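# Place the carton on the raised block with suction

## Task

Set the carton down on top of the raised block so that no part of it overhangs a side of the block. It must stay there by itself, since anything the robot is still supporting at the end does not count. Then switch off the suction and pull the tool away.

## Robot and tools

Robot: a single six-joint arm (Doosan M1013) with a four-cup vacuum tool. The reference point is the cup point: the middle of the four cup rims when they touch nothing. The cups point along the cup point's +z axis. In the cup point's own axes, the cups sit at x = -35 and +35 mm. Channel a owns the two cups at y = -70 mm and channel b the two at y = +70 mm. Each cup is 36 mm across, and the tool reaches 148 mm to either side along its y axis. The only camera is cam_wrist (504x504 fisheye), mounted on the wrist.

Scene frame: the origin is on the table top straight under the arm base. +z is up, and +y is to the left when facing along +x. The state line reports the cup point's position in metres (end_effector_position), its orientation as a wxyz quaternion (end_effector_quat_wxyz), and its linear (m/s) and angular (rad/s) velocities. At long reach the printed position may be a little off. The base may be slightly tilted.

Row format, used by both motion tools: one list of 8 numbers, each in [-1, 1], in this order: dx, dy, dz, rx, ry, rz, suction_a, suction_b. The first six are an offset, not a pose. They are expressed in the cup point's own axes, not the scene frame, and are counted from the cup point pose in the most recent result that showed it. For the second and later calls in one reply, or before any result in the scene has shown the pose, they are counted from where the robot is when the action begins. A value of 1.0 means 0.6 m of translation or 180 degrees of rotation. rx, ry, rz together form one rotation vector. All-zero offsets are not a hold: they pull the arm back to that reference pose. suction_a and suction_b are commanded vacuum levels: +1 is full vacuum (about 75 kPa below ambient), a fraction asks for part of it, and 0.01 or less turns the channel off. Each channel keeps its last setting.

execute_actions(actions, pictures): actions is a list holding at most one item.
- An empty list only reports the current state.
- {"rows": [...], "steps": n}: 1 to 15 rows and at most 15 steps of 1/30 s each (15 if steps is omitted). One row is applied per step, and the last row repeats if there are fewer rows than steps. Every row is measured from the same reference pose, not from the row before.
- {"steps": n}: a wait of up to 300 steps, counted from the last result, with your reply time included.
A refused call sends nothing to the robot. Pictures come back unless pictures is false.

move(target, speed): target is one 8-number row as above. The cup point is steered in a straight line toward that offset pose, turning the shorter way. The path takes 0.5 to 10 s; if it needs longer, it is cut off at 10 s. speed is in m/s, from 0.002 to 0.5 (default 0.25), and turning is capped at twice that value in rad/s. The suction values are sent when the move starts and are not waited for. The path does not stop for obstacles, and the arm can lag behind it, stray from it or overshoot the speed, especially when nearly straight. The result adds a "move:" line with the outcome (done, off_target, moving, held, fault), the limits that acted (paced = the pose was clipped; held = some steps were blocked, and a sudden fast catch-up may follow), and the distance left to the target.

wait(seconds): 0 to 10 s with no new command. The arm keeps heading for its last clipped pose.

zoom_image(camera, region): camera must be "cam_wrist"; region is [x0, y0, x1, y1] in image pixels from the top-left corner, at most 504 by 504.

read_manual(section): returns licence texts only ("licences").

finished_scene(scene): pass the current scene number. This ends the scene for good, and the scene is then judged.

Motion details: at each step the commanded pose is clipped to within 70 mm and 16 degrees of the measured pose, so a distant goal needs several actions. After an action ends, the arm only continues to the last clipped pose, so check the result and send the rest. "Hand target" shows where the controller is driving. "pose unreachable" and HELD flags mean the clearance check altered or blocked commands; the base's mounting counts as arm for that check. Position takes priority over orientation when both cannot be met. The simulation keeps running while you think, and each reply takes time.

Gripping: switch a channel on and press both of its cups flat and fully sealed onto a smooth face of the carton. Edges, holes or seams under a rim will leak. If one cup of an active channel covers nothing, that channel takes all the pump's flow and the other channel loses vacuum. suction_measured_a/b show the vacuum reached: near 0 means no seal, and a good seal settles up to 0.17 below the command (0.27 with both channels on). part_present_a/b switch to 1 at 0.54 and back to 0 below 0.49. Under vacuum the cups shorten, so a held part rides up to about 12 mm nearer the tool. Vacuum alone can lift a resting part. To release, rest the carton on the block, turn both channels off, then rise at least 15 mm. A cup sealed to the table pins the tool; turn that channel off to free it.

Avoid: approaching contacts fast or aiming past a surface. The arm is stiff, and a joint torque at its load limit (waist and shoulder 295, elbow 139, wrist joints 39.1 N m) or an external force of 144 N causes a 10 s fault stop. Also avoid drops, slides and slams, knocking anything off the table (that fails the task), and holding loads for long, which heats the motors (watch for MOTOR HOT). Loose objects may occasionally be nudged by an outside push.

Each tool is called after ">>>" by a JSON object that holds its "fn" and its "kwargs", one argument or row to a line.

## Session

>>> {"fn": "execute_actions", "kwargs": {
  "actions": []
}}

Scene clock: 0.00 s of 5300.00 s.
end_effector_position=(+0.6424, -0.0091, +0.5221) suction_measured_a=0.00 part_present_a=0 suction_measured_b=0.00 part_present_b=0 end_effector_quat_wxyz=(+0.006, +0.712, +0.702, +0.006) end_effector_velocity=(+0.000, +0.000, -0.000) end_effector_angular_velocity=(+0.000, +0.000, +0.001)
Joint positions: [-0.054  0.151  1.528 -0.     1.462  1.519]
Joint velocities: [ 0.  0.  0.  0. -0. -0.]
Hand target: +0.642, -0.009, +0.522; +0.006, +0.712, +0.702, +0.006

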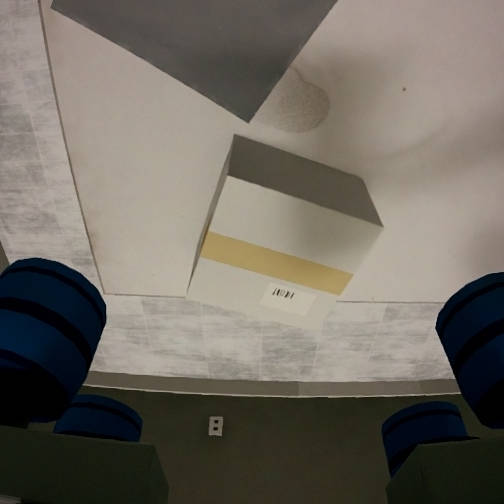

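>>> {"fn": "move", "kwargs": {
  "target": [-0.5,0.1,-0.1,0,0,0,0,0],
  "speed": 0.35
}}

Scene clock: 10.00 s of 5300.00 s.
end_effector_position=(+0.6972, -0.3097, +0.5831) suction_measured_a=0.00 part_present_a=0 suction_measured_b=0.00 part_present_b=0 end_effector_quat_wxyz=(+0.006, +0.712, +0.702, +0.005) end_effector_velocity=(-0.000, +0.000, +0.001) end_effector_angular_velocity=(+0.001, -0.002, -0.001)
Joint positions: [-0.445  0.348  1.169 -0.001  1.624  1.128]
Joint velocities: [-0.    -0.001 -0.001  0.002  0.001  0.001]
Hand target: +0.697, -0.310, +0.583; +0.006, +0.712, +0.702, +0.006
Off the commanded pose: 0.000 m, 0 deg.
After step 90, 5.73 s passed at rest.
move: done

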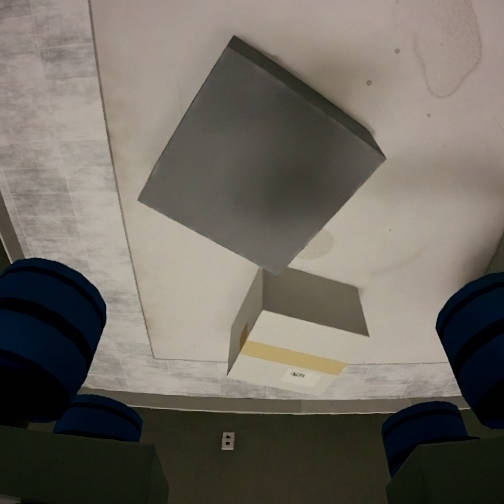

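>>> {"fn": "zoom_image", "kwargs": {
  "camera": "cam_wrist",
  "region": [120, 20, 400, 300]
}}

>>> {"fn": "zoom_image", "kwargs": {
  "camera": "cam_wrist",
  "region": [200, 240, 400, 440]
}}

Region (120, 20, 400, 300) of cam_wrist's 504x504 image, scaled by 1.800, with more detail than that image has.

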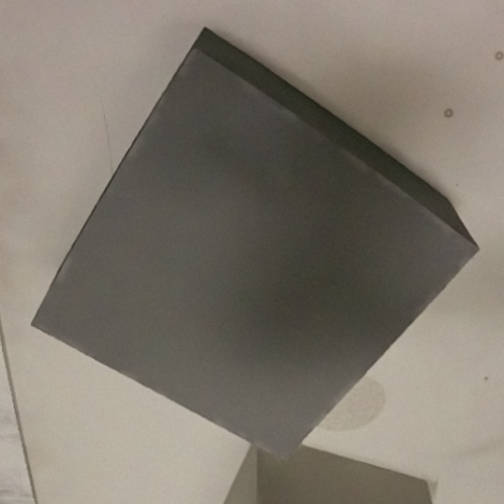

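Region (200, 240, 400, 440) of cam_wrist's 504x504 image, scaled by 2.520, with more detail than that image has.

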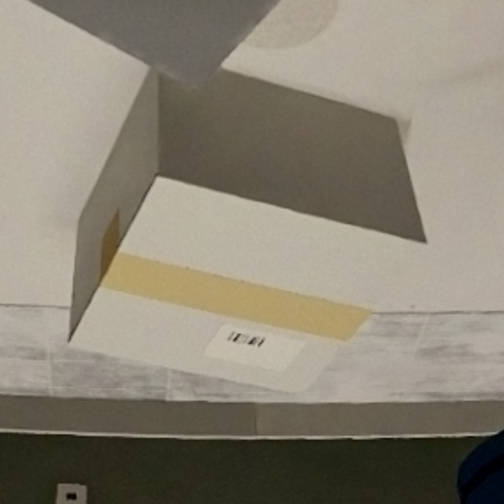

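>>> {"fn": "move", "kwargs": {
  "target": [0.915,-0.165,0.42,0,0,-0.403,0,0],
  "speed": 0.4
}}

Scene clock: 28.50 s of 5300.00 s.
end_effector_position=(+0.6097, +0.2403, +0.3295) suction_measured_a=0.00 part_present_a=0 suction_measured_b=0.00 part_present_b=0 end_effector_quat_wxyz=(+0.008, +0.159, +0.987, +0.001) end_effector_velocity=(+0.001, +0.000, +0.002) end_effector_angular_velocity=(-0.000, -0.004, +0.004)
Joint positions: [ 0.334  0.251  1.764 -0.     1.127  0.641]
Joint velocities: [ 0.    -0.002 -0.002 -0.002 -0.    -0.003]
Hand target: +0.610, +0.240, +0.330; +0.008, +0.159, +0.987, +0.001
Off the commanded pose: 0.001 m, 0 deg.
After step 90, 13.47 s passed at rest.
move: done

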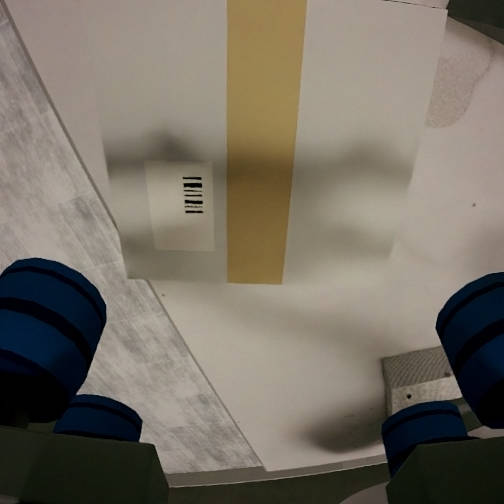

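>>> {"fn": "move", "kwargs": {
  "target": [0.007,-0.003,0.265,0.0016,0.005,0,0,0],
  "speed": 0.3
}}

>>> {"fn": "move", "kwargs": {
  "target": [0,0,0.04,0,0,0,1,1],
  "speed": 0.03
}}

Scene clock: 34.13 s of 5300.00 s.
end_effector_position=(+0.6076, +0.2399, +0.1706) suction_measured_a=0.00 part_present_a=0 suction_measured_b=0.00 part_present_b=0 end_effector_quat_wxyz=(-0.000, +0.159, +0.987, -0.000) end_effector_velocity=(+0.000, +0.000, +0.000) end_effector_angular_velocity=(+0.001, +0.000, -0.003)
Joint positions: [0.334 0.396 1.899 0.007 0.862 0.636]
Joint velocities: [ 0.     0.    -0.001  0.001  0.     0.002]
Hand target: +0.608, +0.240, +0.171; -0.000, +0.159, +0.987, -0.000
Off the commanded pose: 0.000 m, 0 deg.
After step 90, 1.73 s passed at rest.
move: done

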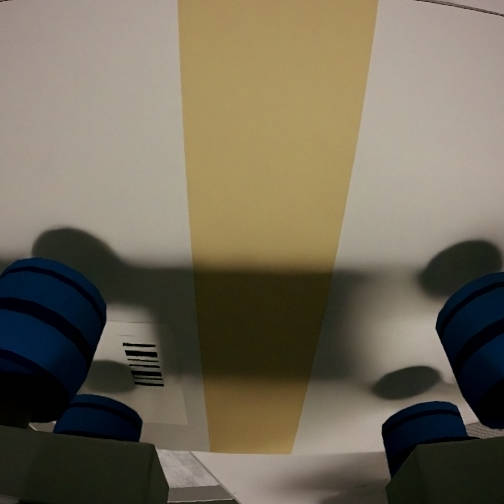

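Scene clock: 35.17 s of 5300.00 s.
end_effector_position=(+0.6075, +0.2399, +0.1464) suction_measured_a=0.35 part_present_a=0 suction_measured_b=0.35 part_present_b=0 end_effector_quat_wxyz=(-0.000, +0.159, +0.987, -0.000) end_effector_velocity=(-0.000, +0.000, +0.000) end_effector_angular_velocity=(+0.001, +0.000, -0.000)
Joint positions: [0.334 0.424 1.914 0.007 0.82  0.636]
Joint velocities: [ 0.    -0.    -0.     0.001  0.001 -0.   ]
Hand target: +0.608, +0.240, +0.147; -0.000, +0.159, +0.987, -0.000
Off the commanded pose: 0.000 m, 0 deg.
move: done

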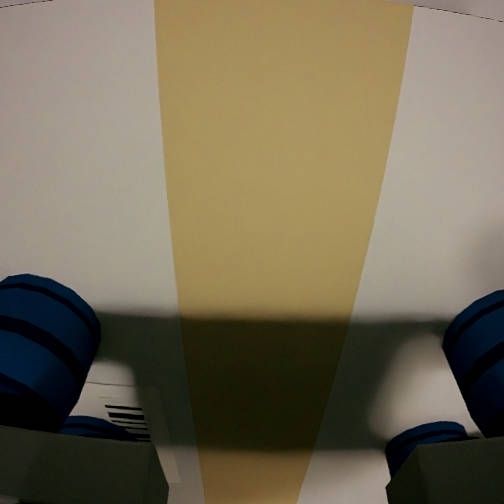

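>>> {"fn": "execute_actions", "kwargs": {
  "actions": [],
  "pictures": false
}}

Scene clock: 36.33 s of 5300.00 s.
end_effector_position=(+0.6076, +0.2400, +0.1466) suction_measured_a=0.71 part_present_a=1 suction_measured_b=0.71 part_present_b=1 end_effector_quat_wxyz=(-0.000, +0.159, +0.987, -0.000) end_effector_velocity=(+0.000, +0.000, -0.000) end_effector_angular_velocity=(+0.000, +0.000, -0.001)
Joint positions: [0.334 0.424 1.914 0.007 0.82  0.636]
Joint velocities: [ 0.     0.001 -0.001  0.001  0.     0.   ]
Hand target: +0.608, +0.240, +0.147; -0.000, +0.159, +0.987, -0.000
Off the commanded pose: 0.000 m, 0 deg.
Steps of this call (steps 1 to 35: nothing new was sent). Readings (end_effector_position | what the end effector reports):
1: (+0.6075, +0.2399, +0.1464) | suction_measured_a=0.36 part_present_a=0 suction_measured_b=0.36 part_present_b=0
2: (+0.6075, +0.2399, +0.1464) | suction_measured_a=0.40 part_present_a=0 suction_measured_b=0.40 part_present_b=0
4: (+0.6075, +0.2399, +0.1464) | suction_measured_a=0.45 part_present_a=0 suction_measured_b=0.45 part_present_b=0
8: (+0.6075, +0.2399, +0.1465) | suction_measured_a=0.56 part_present_a=1 suction_measured_b=0.56 part_present_b=1
35: the state above

>>> {"fn": "move", "kwargs": {
  "target": [0,0,-0.27,0,0,0,1,1],
  "speed": 0.2
}}

>>> {"fn": "move", "kwargs": {
  "target": [-0.353,-0.58,0,0,0,0.079,1,1],
  "speed": 0.25
}}

Scene clock: 40.43 s of 5300.00 s.
end_effector_position=(+0.6077, +0.2399, +0.3085) suction_measured_a=0.71 part_present_a=1 suction_measured_b=0.71 part_present_b=1 end_effector_quat_wxyz=(-0.000, +0.159, +0.987, -0.000) end_effector_velocity=(-0.000, +0.000, +0.001) end_effector_angular_velocity=(+0.001, -0.000, +0.000)
Joint positions: [0.333 0.268 1.783 0.006 1.106 0.637]
Joint velocities: [ 0.    -0.001  0.     0.001  0.    -0.001]
Hand target: +0.608, +0.240, +0.309; -0.000, +0.159, +0.987, -0.000
Off the commanded pose: 0.000 m, 0 deg.
move: done

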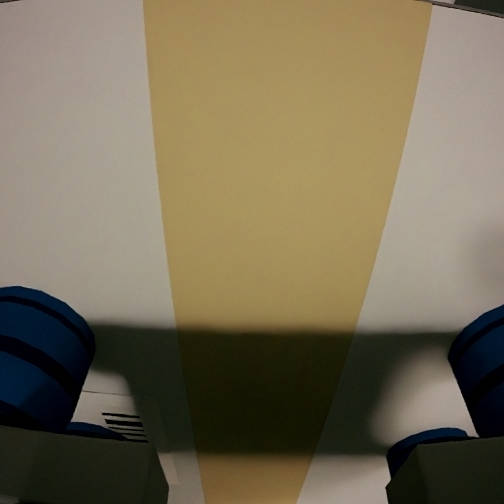

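Scene clock: 42.40 s of 5300.00 s.
end_effector_position=(+0.6997, -0.1568, +0.3083) suction_measured_a=0.71 part_present_a=1 suction_measured_b=0.71 part_present_b=1 end_effector_quat_wxyz=(-0.000, +0.280, +0.960, -0.000) end_effector_velocity=(+0.000, -0.000, -0.000) end_effector_angular_velocity=(-0.000, +0.000, -0.001)
Joint positions: [-0.252  0.363  1.655 -0.005  1.14   0.305]
Joint velocities: [ 0.     0.001 -0.001 -0.    -0.     0.001]
Hand target: +0.700, -0.157, +0.308; -0.000, +0.280, +0.960, -0.000
Off the commanded pose: 0.001 m, 0 deg.
move: done

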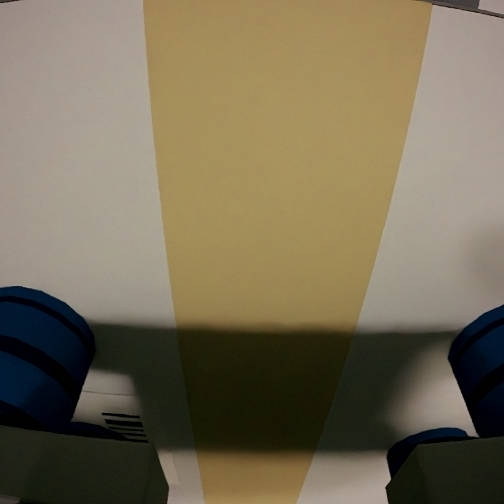

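>>> {"fn": "move", "kwargs": {
  "target": [0,0,0.068,0,0,0,1,1],
  "speed": 0.06
}}

>>> {"fn": "move", "kwargs": {
  "target": [0,0,0.006,0,0,0,1,1],
  "speed": 0.01
}}

Scene clock: 46.67 s of 5300.00 s.
end_effector_position=(+0.6997, -0.1567, +0.2675) suction_measured_a=0.71 part_present_a=1 suction_measured_b=0.71 part_present_b=1 end_effector_quat_wxyz=(-0.001, +0.280, +0.960, -0.000) end_effector_velocity=(+0.000, +0.001, +0.001) end_effector_angular_velocity=(+0.002, -0.002, -0.002)
Joint positions: [-0.252  0.393  1.694 -0.006  1.071  0.305]
Joint velocities: [-0.    -0.001 -0.     0.003 -0.     0.001]
Hand target: +0.700, -0.157, +0.268; -0.000, +0.280, +0.960, -0.000
Off the commanded pose: 0.000 m, 0 deg.
move: done

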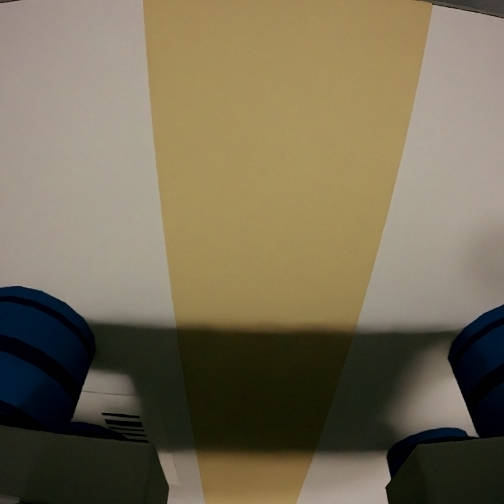

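Scene clock: 47.37 s of 5300.00 s.
end_effector_position=(+0.6997, -0.1567, +0.2639) suction_measured_a=0.71 part_present_a=1 suction_measured_b=0.71 part_present_b=1 end_effector_quat_wxyz=(-0.001, +0.280, +0.960, -0.000) end_effector_velocity=(+0.000, +0.000, +0.001) end_effector_angular_velocity=(+0.000, -0.002, -0.000)
Joint positions: [-0.252  0.396  1.697 -0.006  1.065  0.305]
Joint velocities: [-0.    -0.001 -0.     0.001 -0.    -0.   ]
Hand target: +0.700, -0.157, +0.264; -0.001, +0.280, +0.960, -0.000
Off the commanded pose: 0.000 m, 0 deg.
move: done

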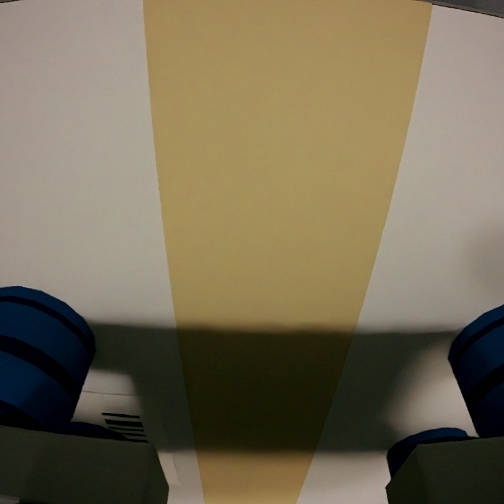

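>>> {"fn": "move", "kwargs": {
  "target": [0,0,0.004,0,0,0,1,1],
  "speed": 0.01
}}

Scene clock: 49.70 s of 5300.00 s.
end_effector_position=(+0.6997, -0.1567, +0.2615) suction_measured_a=0.71 part_present_a=1 suction_measured_b=0.71 part_present_b=1 end_effector_quat_wxyz=(-0.001, +0.280, +0.960, -0.000) end_effector_velocity=(-0.000, +0.000, +0.001) end_effector_angular_velocity=(-0.001, -0.000, +0.002)
Joint positions: [-0.252  0.398  1.699 -0.006  1.061  0.305]
Joint velocities: [ 0.    -0.001  0.    -0.     0.    -0.002]
Hand target: +0.700, -0.157, +0.262; -0.001, +0.280, +0.960, -0.000
Off the commanded pose: 0.000 m, 0 deg.
move: done

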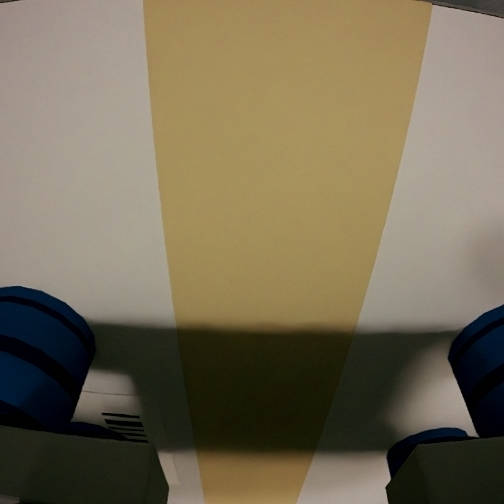

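>>> {"fn": "move", "kwargs": {
  "target": [0,0,0.004,0,0,0,0.5,0.5],
  "speed": 0.005
}}

Scene clock: 51.90 s of 5300.00 s.
end_effector_position=(+0.6997, -0.1567, +0.2591) suction_measured_a=0.50 part_present_a=1 suction_measured_b=0.50 part_present_b=1 end_effector_quat_wxyz=(-0.001, +0.280, +0.960, -0.000) end_effector_velocity=(-0.000, +0.000, -0.001) end_effector_angular_velocity=(+0.001, +0.001, -0.001)
Joint positions: [-0.252  0.4    1.701 -0.006  1.057  0.305]
Joint velocities: [0.    0.001 0.    0.001 0.    0.   ]
Hand target: +0.700, -0.157, +0.259; -0.001, +0.280, +0.960, -0.000
Off the commanded pose: 0.000 m, 0 deg.
move: done

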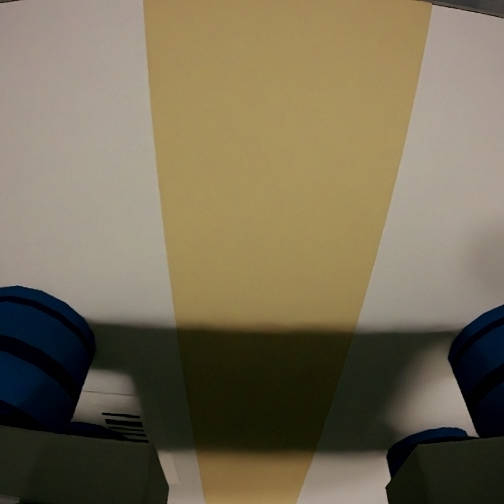

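>>> {"fn": "execute_actions", "kwargs": {
  "actions": [
    {"rows":[[0,0,0,0,0,0,0.3,0.3]],"steps":15}
  ]
}}

Scene clock: 54.20 s of 5300.00 s.
end_effector_position=(+0.6997, -0.1567, +0.2591) suction_measured_a=0.30 part_present_a=0 suction_measured_b=0.30 part_present_b=0 end_effector_quat_wxyz=(-0.000, +0.280, +0.960, -0.000) end_effector_velocity=(-0.000, +0.000, -0.001) end_effector_angular_velocity=(+0.001, +0.001, -0.001)
Joint positions: [-0.252  0.4    1.701 -0.006  1.057  0.305]
Joint velocities: [-0.     0.001  0.     0.     0.     0.001]
Hand target: +0.700, -0.157, +0.259; -0.001, +0.280, +0.960, -0.000
Off the commanded pose: 0.000 m, 0 deg.
Steps of this call (steps 1 to 54: nothing new was sent; steps 55 to 69: all 15 steps of this action). Readings (end_effector_position | what the end effector reports):
55: (+0.6997, -0.1567, +0.2591) | suction_measured_a=0.48 part_present_a=0 suction_measured_b=0.48 part_present_b=0
56: (+0.6997, -0.1567, +0.2591) | suction_measured_a=0.45 part_present_a=0 suction_measured_b=0.45 part_present_b=0
58: (+0.6997, -0.1567, +0.2591) | suction_measured_a=0.41 part_present_a=0 suction_measured_b=0.41 part_present_b=0
62: (+0.6997, -0.1568, +0.2591) | suction_measured_a=0.36 part_present_a=0 suction_measured_b=0.36 part_present_b=0
69: the state above

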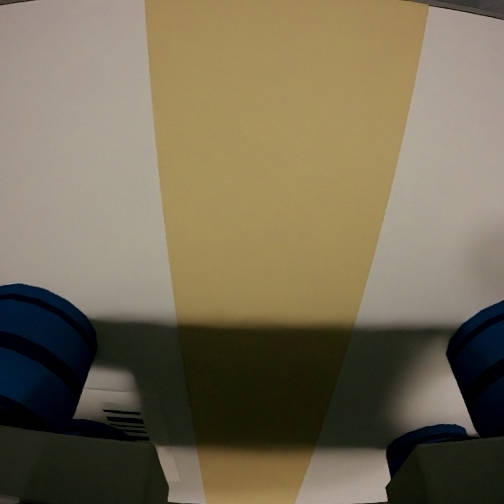

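>>> {"fn": "execute_actions", "kwargs": {
  "actions": [
    {"rows":[[0,0,0,0,0,0,0.15,0.15]],"steps":15}
  ]
}}

Scene clock: 60.13 s of 5300.00 s.
end_effector_position=(+0.6997, -0.1567, +0.2592) suction_measured_a=0.15 part_present_a=0 suction_measured_b=0.15 part_present_b=0 end_effector_quat_wxyz=(-0.000, +0.280, +0.960, -0.000) end_effector_velocity=(-0.000, -0.001, -0.000) end_effector_angular_velocity=(-0.001, +0.000, -0.000)
Joint positions: [-0.252  0.399  1.701 -0.006  1.057  0.305]
Joint velocities: [-0.    -0.     0.    -0.001 -0.     0.001]
Hand target: +0.700, -0.157, +0.259; -0.000, +0.280, +0.960, -0.000
Off the commanded pose: 0.000 m, 0 deg.
Steps of this call (steps 1 to 163: nothing new was sent; steps 164 to 178: all 15 steps of this action). Readings (end_effector_position | what the end effector reports):
164: (+0.6997, -0.1567, +0.2591) | suction_measured_a=0.29 part_present_a=0 suction_measured_b=0.29 part_present_b=0
165: (+0.6997, -0.1567, +0.2591) | suction_measured_a=0.28 part_present_a=0 suction_measured_b=0.28 part_present_b=0
167: (+0.6997, -0.1567, +0.2591) | suction_measured_a=0.24 part_present_a=0 suction_measured_b=0.24 part_present_b=0
171: (+0.6997, -0.1567, +0.2591) | suction_measured_a=0.20 part_present_a=0 suction_measured_b=0.20 part_present_b=0
178: the state above

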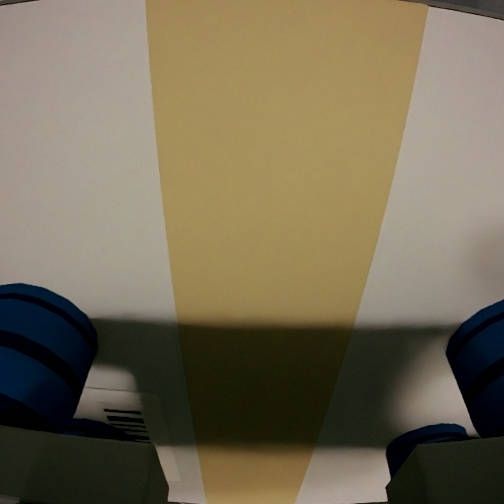

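Resting. Release and lift.

>>> {"fn": "execute_actions", "kwargs": {
  "actions": [
    {"rows":[[0,0,0,0,0,0,0,0]],"steps":12}
  ],
  "pictures": false
}}

>>> {"fn": "move", "kwargs": {
  "target": [-0.05,0,-0.55,0,0,0,0,0],
  "speed": 0.3
}}

Scene clock: 64.90 s of 5300.00 s.
end_effector_position=(+0.6997, -0.1568, +0.2593) suction_measured_a=0.00 part_present_a=0 suction_measured_b=0.00 part_present_b=0 end_effector_quat_wxyz=(-0.000, +0.280, +0.960, -0.000) end_effector_velocity=(+0.000, -0.000, +0.000) end_effector_angular_velocity=(-0.000, -0.001, -0.001)
Joint positions: [-0.252  0.399  1.701 -0.006  1.057  0.305]
Joint velocities: [-0.    -0.    -0.     0.    -0.     0.001]
Hand target: +0.700, -0.157, +0.259; -0.000, +0.280, +0.960, -0.000
Off the commanded pose: 0.000 m, 0 deg.
Steps of this call (steps 1 to 131: nothing new was sent; steps 132 to 143: all 12 steps of this action). Readings (end_effector_position | what the end effector reports):
132: (+0.6997, -0.1567, +0.2591) | suction_measured_a=0.08 part_present_a=0 suction_measured_b=0.08 part_present_b=0
133: (+0.6997, -0.1568, +0.2592) | suction_measured_a=0.00 part_present_a=0 suction_measured_b=0.00 part_present_b=0
135: (+0.6997, -0.1568, +0.2593) | suction_measured_a=0.00 part_present_a=0 suction_measured_b=0.00 part_present_b=0
139: (+0.6997, -0.1568, +0.2593) | suction_measured_a=0.00 part_present_a=0 suction_measured_b=0.00 part_present_b=0
143: the state above

Scene clock: 66.60 s of 5300.00 s.
end_effector_position=(+0.7253, -0.1729, +0.5891) suction_measured_a=0.00 part_present_a=0 suction_measured_b=0.00 part_present_b=0 end_effector_quat_wxyz=(-0.000, +0.280, +0.960, -0.000) end_effector_velocity=(+0.001, -0.000, +0.001) end_effector_angular_velocity=(+0.000, -0.001, -0.001)
Joint positions: [-0.262  0.327  1.189 -0.005  1.642  0.292]
Joint velocities: [-0.     0.001 -0.002  0.     0.001  0.   ]
Hand target: +0.725, -0.173, +0.589; -0.000, +0.280, +0.960, -0.000
Off the commanded pose: 0.000 m, 0 deg.
move: done

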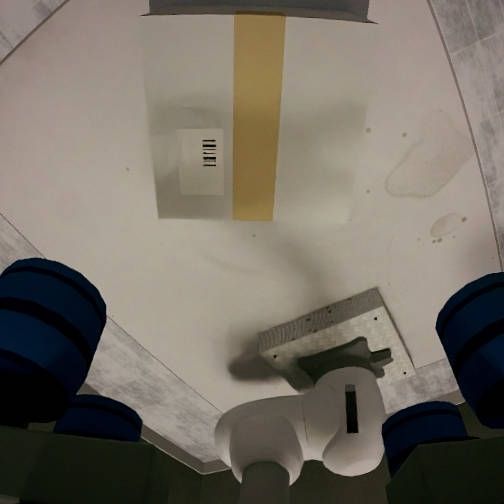

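>>> {"fn": "zoom_image", "kwargs": {
  "camera": "cam_wrist",
  "region": [130, 0, 390, 60]
}}

Region (130, 0, 390, 60) of cam_wrist's 504x504 image, scaled by 1.938, with more detail than that image has; it fills the top 116 rows of this view, and the rest is white.

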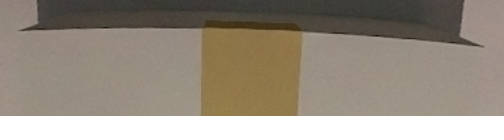

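>>> {"fn": "move", "kwargs": {
  "target": [-0.1,0,0,0,0,0,0,0],
  "speed": 0.2
}}

>>> {"fn": "zoom_image", "kwargs": {
  "camera": "cam_wrist",
  "region": [130, 0, 390, 120]
}}

Scene clock: 72.17 s of 5300.00 s.
end_effector_position=(+0.7759, -0.2051, +0.5891) suction_measured_a=0.00 part_present_a=0 suction_measured_b=0.00 part_present_b=0 end_effector_quat_wxyz=(-0.000, +0.280, +0.960, -0.000) end_effector_velocity=(+0.000, +0.000, -0.000) end_effector_angular_velocity=(+0.001, -0.000, -0.001)
Joint positions: [-0.283  0.428  1.047 -0.005  1.683  0.271]
Joint velocities: [ 0.    -0.     0.     0.001 -0.     0.001]
Hand target: +0.776, -0.205, +0.589; -0.000, +0.280, +0.960, -0.000
Off the commanded pose: 0.000 m, 0 deg.
After step 90, 1.83 s passed at rest.
move: done

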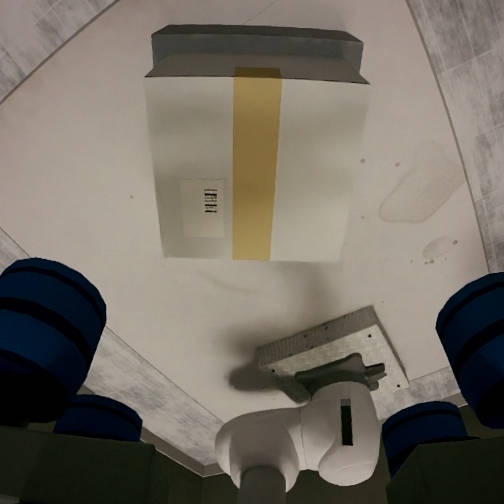

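Region (130, 0, 390, 120) of cam_wrist's 504x504 image, scaled by 1.938, with more detail than that image has; it fills the top 233 rows of this view, and the rest is white.

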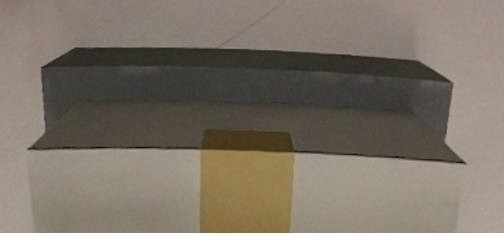

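Near margin of about 2.5 cm, so the carton is centred.

>>> {"fn": "finished_scene", "kwargs": {
  "scene": 1
}}

The scene is finished: the task was done.


## Next scene

The same job, from a new start.

>>> {"fn": "execute_actions", "kwargs": {
  "actions": []
}}

Scene clock: 0.00 s of 5300.00 s.
end_effector_position=(+0.6424, -0.0091, +0.5221) suction_measured_a=0.00 part_present_a=0 suction_measured_b=0.00 part_present_b=0 end_effector_quat_wxyz=(+0.006, +0.712, +0.702, +0.006) end_effector_velocity=(-0.000, +0.000, -0.000) end_effector_angular_velocity=(-0.000, +0.000, +0.001)
Joint positions: [-0.054  0.151  1.528 -0.     1.462  1.519]
Joint velocities: [ 0.    -0.     0.001 -0.    -0.    -0.001]
Hand target: +0.642, -0.009, +0.522; +0.006, +0.712, +0.702, +0.006

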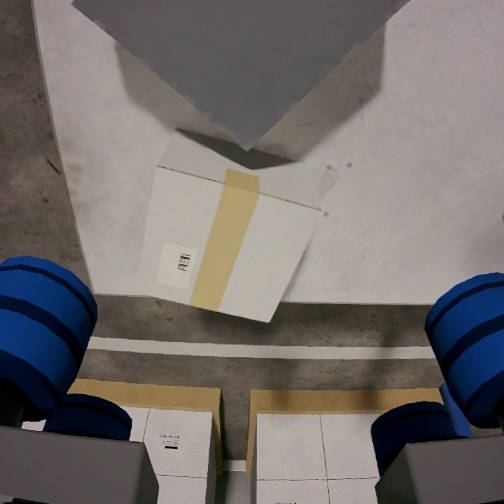

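>>> {"fn": "zoom_image", "kwargs": {
  "camera": "cam_wrist",
  "region": [120, 110, 345, 335]
}}

>>> {"fn": "move", "kwargs": {
  "target": [-0.5,0.1,-0.1,0,0,0,0,0],
  "speed": 0.35
}}

>>> {"fn": "zoom_image", "kwargs": {
  "camera": "cam_wrist",
  "region": [130, 30, 410, 310]
}}

>>> {"fn": "zoom_image", "kwargs": {
  "camera": "cam_wrist",
  "region": [160, 230, 360, 430]
}}

Region (120, 110, 345, 335) of cam_wrist's 504x504 image, scaled by 2.240, with more detail than that image has.

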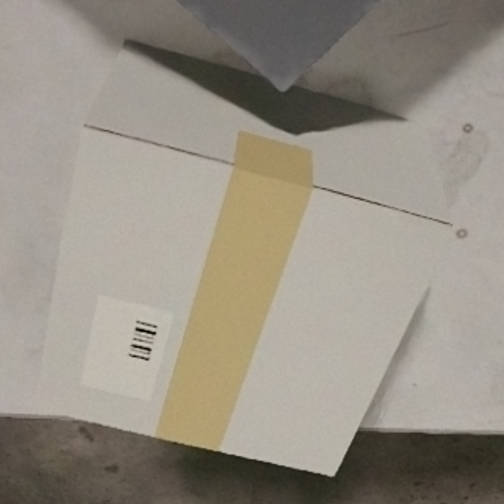

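Scene clock: 4.23 s of 5300.00 s.
end_effector_position=(+0.6972, -0.3097, +0.5831) suction_measured_a=0.00 part_present_a=0 suction_measured_b=0.00 part_present_b=0 end_effector_quat_wxyz=(+0.006, +0.712, +0.702, +0.005) end_effector_velocity=(-0.000, -0.000, +0.000) end_effector_angular_velocity=(+0.000, -0.000, -0.002)
Joint positions: [-0.445  0.348  1.169 -0.001  1.624  1.128]
Joint velocities: [-0.001 -0.001  0.     0.     0.     0.001]
Hand target: +0.697, -0.310, +0.583; +0.006, +0.712, +0.702, +0.006
Off the commanded pose: 0.000 m, 0 deg.
move: done

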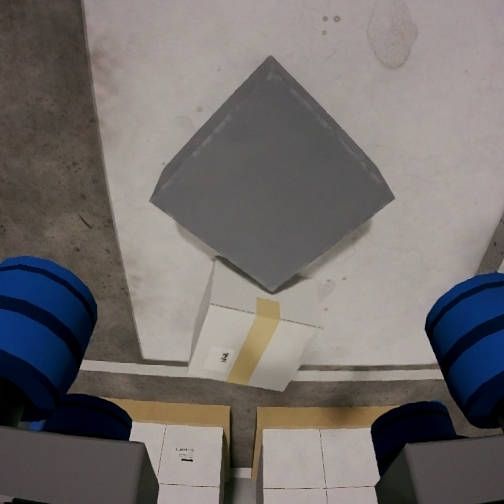

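Region (130, 30, 410, 310) of cam_wrist's 504x504 image, scaled by 1.800, with more detail than that image has.

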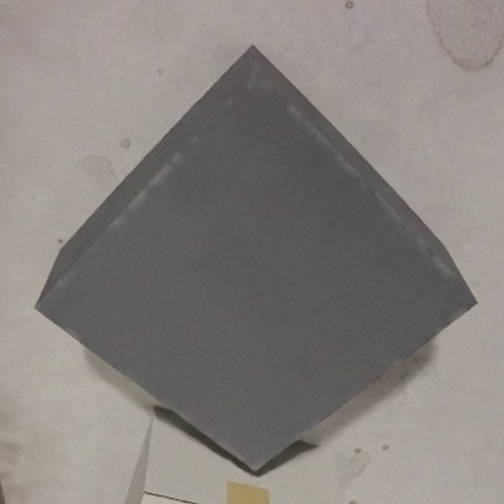

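Region (160, 230, 360, 430) of cam_wrist's 504x504 image, scaled by 2.520, with more detail than that image has.

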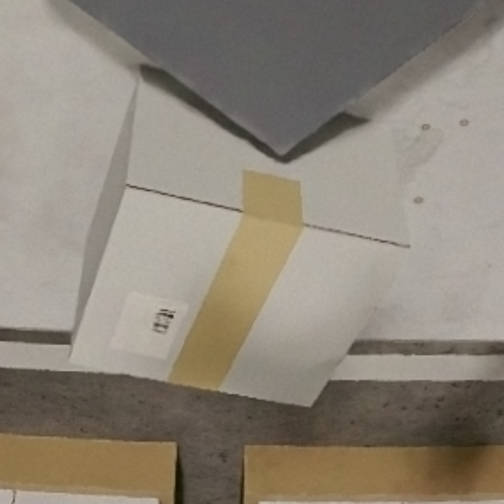

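>>> {"fn": "move", "kwargs": {
  "target": [0.892,-0.05,0.53,0.005,0.0006,0.079,0,0],
  "speed": 0.4
}}

Scene clock: 14.20 s of 5300.00 s.
end_effector_position=(+0.6796, +0.2257, +0.2648) suction_measured_a=0.00 part_present_a=0 suction_measured_b=0.00 part_present_b=0 end_effector_quat_wxyz=(-0.001, +0.794, +0.608, +0.001) end_effector_velocity=(+0.001, -0.000, -0.002) end_effector_angular_velocity=(-0.004, +0.001, +0.004)
Joint positions: [0.282 0.392 1.7   0.009 1.063 2.098]
Joint velocities: [ 0.001  0.003 -0.001 -0.003  0.    -0.001]
Hand target: +0.680, +0.226, +0.265; -0.001, +0.794, +0.608, +0.001
Off the commanded pose: 0.001 m, 0 deg.
After step 90, 4.97 s passed at rest.
move: done

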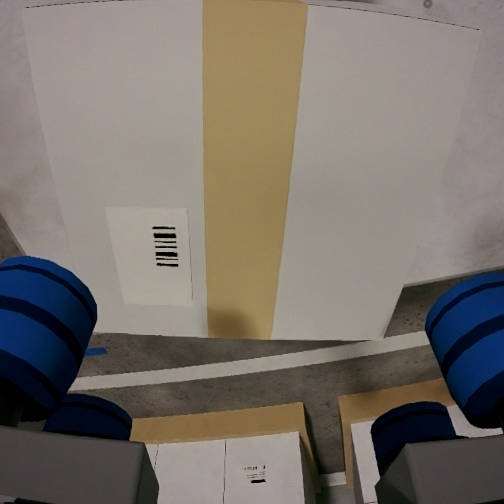

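>>> {"fn": "move", "kwargs": {
  "target": [0.002,0.003,0.17,0,0,0,0,0],
  "speed": 0.25
}}

>>> {"fn": "move", "kwargs": {
  "target": [0,0,0.03,0,0,0,1,1],
  "speed": 0.03
}}

>>> {"fn": "wait", "kwargs": {
  "seconds": 0.4
}}

Scene clock: 17.20 s of 5300.00 s.
end_effector_position=(+0.6817, +0.2268, +0.1628) suction_measured_a=0.00 part_present_a=0 suction_measured_b=0.00 part_present_b=0 end_effector_quat_wxyz=(-0.001, +0.794, +0.608, +0.001) end_effector_velocity=(-0.000, -0.000, -0.001) end_effector_angular_velocity=(-0.001, +0.001, +0.002)
Joint positions: [0.283 0.488 1.771 0.01  0.896 2.098]
Joint velocities: [-0.     0.001  0.    -0.001  0.    -0.001]
Hand target: +0.682, +0.227, +0.163; -0.001, +0.794, +0.608, +0.001
Off the commanded pose: 0.000 m, 0 deg.
move: done

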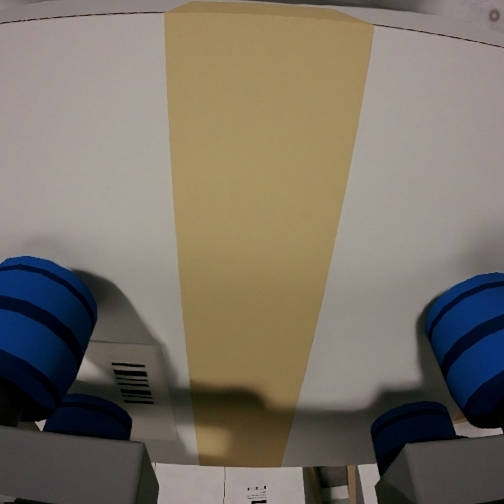

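Scene clock: 18.03 s of 5300.00 s.
end_effector_position=(+0.6816, +0.2268, +0.1447) suction_measured_a=0.31 part_present_a=0 suction_measured_b=0.31 part_present_b=0 end_effector_quat_wxyz=(-0.001, +0.794, +0.608, +0.001) end_effector_velocity=(+0.001, +0.000, +0.002) end_effector_angular_velocity=(+0.001, -0.004, -0.001)
Joint positions: [0.283 0.507 1.781 0.01  0.867 2.097]
Joint velocities: [ 0.    -0.002 -0.    -0.001 -0.002  0.001]
Hand target: +0.682, +0.227, +0.145; -0.001, +0.794, +0.608, +0.001
Off the commanded pose: 0.000 m, 0 deg.
move: done

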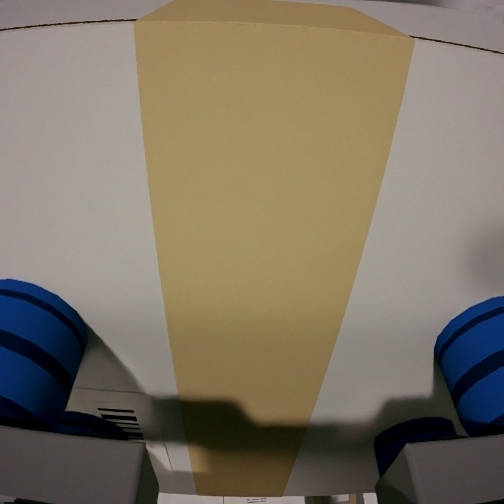

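Scene clock: 18.43 s of 5300.00 s.
end_effector_position=(+0.6816, +0.2269, +0.1447) suction_measured_a=0.64 part_present_a=1 suction_measured_b=0.64 part_present_b=1 end_effector_quat_wxyz=(-0.001, +0.794, +0.608, +0.001) end_effector_velocity=(-0.000, -0.000, +0.000) end_effector_angular_velocity=(-0.000, -0.000, -0.001)
Joint positions: [0.283 0.507 1.781 0.01  0.867 2.097]
Joint velocities: [ 0.    -0.001  0.001 -0.001 -0.     0.002]
Hand target: +0.682, +0.227, +0.145; -0.001, +0.794, +0.608, +0.001
Off the commanded pose: 0.000 m, 0 deg.
Steps of this call (steps 1 to 12: nothing new was sent). Readings (end_effector_position | what the end effector reports):
1: (+0.6816, +0.2268, +0.1447) | suction_measured_a=0.34 part_present_a=0 suction_measured_b=0.34 part_present_b=0
2: (+0.6816, +0.2268, +0.1447) | suction_measured_a=0.36 part_present_a=0 suction_measured_b=0.36 part_present_b=0
4: (+0.6816, +0.2268, +0.1447) | suction_measured_a=0.43 part_present_a=0 suction_measured_b=0.43 part_present_b=0
8: (+0.6816, +0.2269, +0.1447) | suction_measured_a=0.54 part_present_a=1 suction_measured_b=0.54 part_present_b=1
12: the state above

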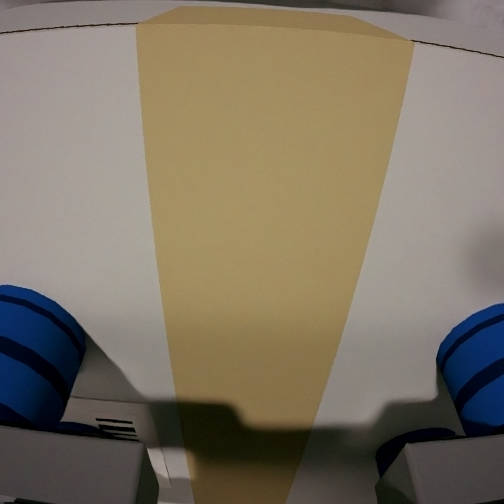

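>>> {"fn": "move", "kwargs": {
  "target": [0,0,-0.245,0,0,0,1,1],
  "speed": 0.2
}}

>>> {"fn": "move", "kwargs": {
  "target": [-0.577,0.116,0,0,0,0.15,1,1],
  "speed": 0.25
}}

>>> {"fn": "move", "kwargs": {
  "target": [0,0,0.045,0,0,0,0.6,0.6],
  "speed": 0.04
}}

>>> {"fn": "execute_actions", "kwargs": {
  "actions": [
    {"rows":[[0,0,0,0,0,0,0.3,0.3]],"steps":15}
  ]
}}

Scene clock: 22.33 s of 5300.00 s.
end_effector_position=(+0.6815, +0.2262, +0.2917) suction_measured_a=0.79 part_present_a=1 suction_measured_b=0.79 part_present_b=1 end_effector_quat_wxyz=(-0.001, +0.794, +0.608, +0.001) end_effector_velocity=(-0.000, +0.000, -0.001) end_effector_angular_velocity=(+0.000, +0.002, -0.002)
Joint positions: [0.282 0.375 1.671 0.009 1.11  2.099]
Joint velocities: [0.    0.001 0.    0.001 0.001 0.002]
Hand target: +0.682, +0.226, +0.292; -0.001, +0.794, +0.608, +0.001
Off the commanded pose: 0.000 m, 0 deg.
move: done

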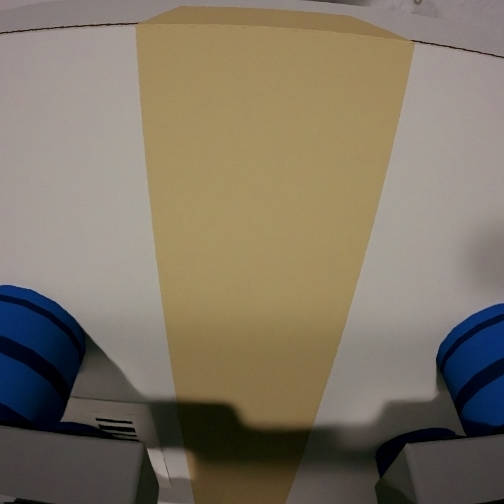

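Scene clock: 24.10 s of 5300.00 s.
end_effector_position=(+0.6589, -0.1260, +0.2901) suction_measured_a=0.79 part_present_a=1 suction_measured_b=0.79 part_present_b=1 end_effector_quat_wxyz=(-0.002, +0.914, +0.406, +0.001) end_effector_velocity=(+0.000, -0.001, -0.000) end_effector_angular_velocity=(-0.001, +0.000, -0.001)
Joint positions: [-0.226  0.309  1.767 -0.     1.082  2.066]
Joint velocities: [-0.001  0.001 -0.001 -0.001 -0.     0.001]
Hand target: +0.659, -0.126, +0.290; -0.002, +0.914, +0.406, +0.001
Off the commanded pose: 0.000 m, 0 deg.
move: done

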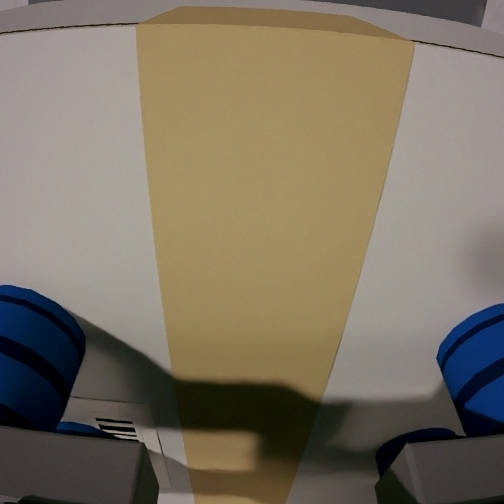

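Scene clock: 25.00 s of 5300.00 s.
end_effector_position=(+0.6589, -0.1259, +0.2631) suction_measured_a=0.60 part_present_a=1 suction_measured_b=0.60 part_present_b=1 end_effector_quat_wxyz=(-0.002, +0.914, +0.406, +0.001) end_effector_velocity=(+0.000, -0.000, +0.000) end_effector_angular_velocity=(+0.000, -0.001, -0.001)
Joint positions: [-0.226  0.331  1.792 -0.     1.035  2.066]
Joint velocities: [-0.    -0.    -0.     0.001  0.     0.001]
Hand target: +0.659, -0.126, +0.263; -0.002, +0.914, +0.406, +0.001
Off the commanded pose: 0.000 m, 0 deg.
move: done

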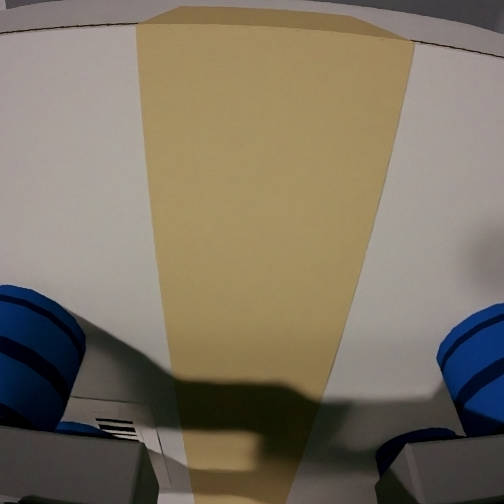

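Scene clock: 25.50 s of 5300.00 s.
end_effector_position=(+0.6589, -0.1259, +0.2631) suction_measured_a=0.35 part_present_a=0 suction_measured_b=0.35 part_present_b=0 end_effector_quat_wxyz=(-0.002, +0.914, +0.406, +0.001) end_effector_velocity=(-0.000, -0.000, -0.001) end_effector_angular_velocity=(+0.000, +0.001, -0.001)
Joint positions: [-0.226  0.331  1.792 -0.     1.035  2.066]
Joint velocities: [-0.     0.001  0.    -0.     0.     0.   ]
Hand target: +0.659, -0.126, +0.263; -0.002, +0.914, +0.406, +0.001
Off the commanded pose: 0.000 m, 0 deg.
Steps of this call (steps 1 to 15: all 15 steps of this action). Readings (end_effector_position | what the end effector reports):
1: (+0.6589, -0.1259, +0.2631) | suction_measured_a=0.49 part_present_a=1 suction_measured_b=0.49 part_present_b=1
2: (+0.6589, -0.1259, +0.2631) | suction_measured_a=0.48 part_present_a=0 suction_measured_b=0.48 part_present_b=0
4: (+0.6589, -0.1259, +0.2631) | suction_measured_a=0.44 part_present_a=0 suction_measured_b=0.44 part_present_b=0
8: (+0.6589, -0.1259, +0.2631) | suction_measured_a=0.40 part_present_a=0 suction_measured_b=0.40 part_present_b=0
15: the state above

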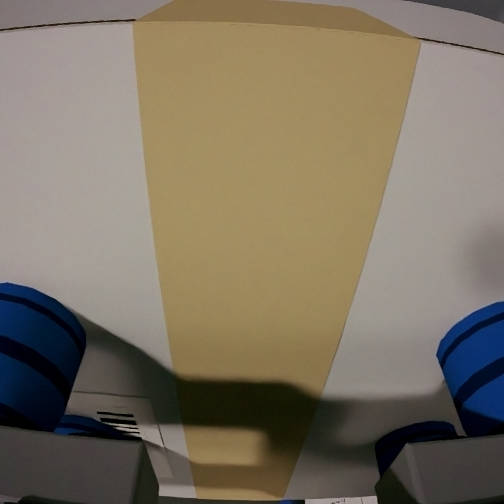

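The carton is starting to settle, so I'll lower it a little more.

>>> {"fn": "move", "kwargs": {
  "target": [0,0,0.004,0,0,0,0.2,0.2],
  "speed": 0.006
}}

Scene clock: 27.43 s of 5300.00 s.
end_effector_position=(+0.6590, -0.1259, +0.2608) suction_measured_a=0.20 part_present_a=0 suction_measured_b=0.20 part_present_b=0 end_effector_quat_wxyz=(-0.002, +0.914, +0.406, +0.001) end_effector_velocity=(-0.000, +0.000, -0.000) end_effector_angular_velocity=(+0.001, +0.001, -0.002)
Joint positions: [-0.226  0.333  1.794 -0.     1.031  2.066]
Joint velocities: [0.    0.    0.    0.    0.    0.002]
Hand target: +0.659, -0.126, +0.261; -0.002, +0.914, +0.406, +0.001
Off the commanded pose: 0.000 m, 0 deg.
move: done

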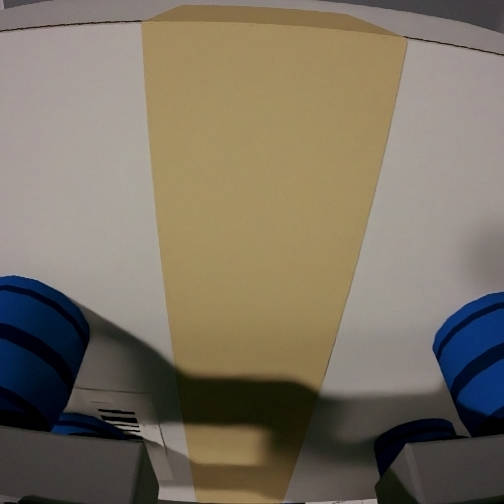

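It's flat and resting now.

>>> {"fn": "execute_actions", "kwargs": {
  "actions": [
    {"rows":[[0,0,0,0,0,0,0,0]],"steps":5}
  ],
  "pictures": false
}}

>>> {"fn": "move", "kwargs": {
  "target": [-0.13,0,-0.5,0,0,0,0,0],
  "speed": 0.3
}}

Scene clock: 29.00 s of 5300.00 s.
end_effector_position=(+0.6589, -0.1259, +0.2609) suction_measured_a=0.00 part_present_a=0 suction_measured_b=0.00 part_present_b=0 end_effector_quat_wxyz=(-0.002, +0.914, +0.406, +0.001) end_effector_velocity=(-0.000, +0.000, +0.000) end_effector_angular_velocity=(+0.001, -0.001, -0.001)
Joint positions: [-0.226  0.333  1.794 -0.     1.031  2.066]
Joint velocities: [ 0.    -0.001  0.     0.001  0.    -0.   ]
Hand target: +0.659, -0.126, +0.261; -0.002, +0.914, +0.406, +0.001
Off the commanded pose: 0.000 m, 0 deg.
Steps of this call (steps 1 to 42: nothing new was sent; steps 43 to 47: all 5 steps of this action). Readings (end_effector_position | what the end effector reports):
43: (+0.6589, -0.1259, +0.2607) | suction_measured_a=0.10 part_present_a=0 suction_measured_b=0.10 part_present_b=0
44: (+0.6589, -0.1259, +0.2608) | suction_measured_a=0.00 part_present_a=0 suction_measured_b=0.00 part_present_b=0
46: (+0.6589, -0.1259, +0.2609) | suction_measured_a=0.00 part_present_a=0 suction_measured_b=0.00 part_present_b=0
47: the state above

Scene clock: 30.63 s of 5300.00 s.
end_effector_position=(+0.6066, -0.1851, +0.5605) suction_measured_a=0.00 part_present_a=0 suction_measured_b=0.00 part_present_b=0 end_effector_quat_wxyz=(-0.002, +0.914, +0.406, +0.001) end_effector_velocity=(-0.000, +0.000, +0.001) end_effector_angular_velocity=(-0.000, -0.001, +0.001)
Joint positions: [-0.332  0.14   1.471 -0.002  1.546  1.96 ]
Joint velocities: [-0.    -0.001 -0.001  0.     0.001 -0.001]
Hand target: +0.607, -0.185, +0.561; -0.002, +0.914, +0.406, +0.001
Off the commanded pose: 0.000 m, 0 deg.
move: done

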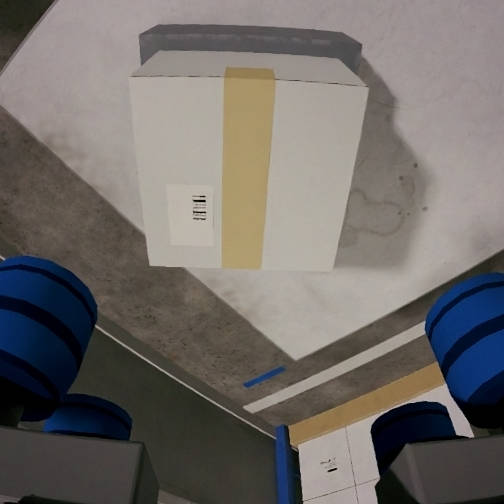

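>>> {"fn": "finished_scene", "kwargs": {
  "scene": 2
}}

The scene is finished: the task was done.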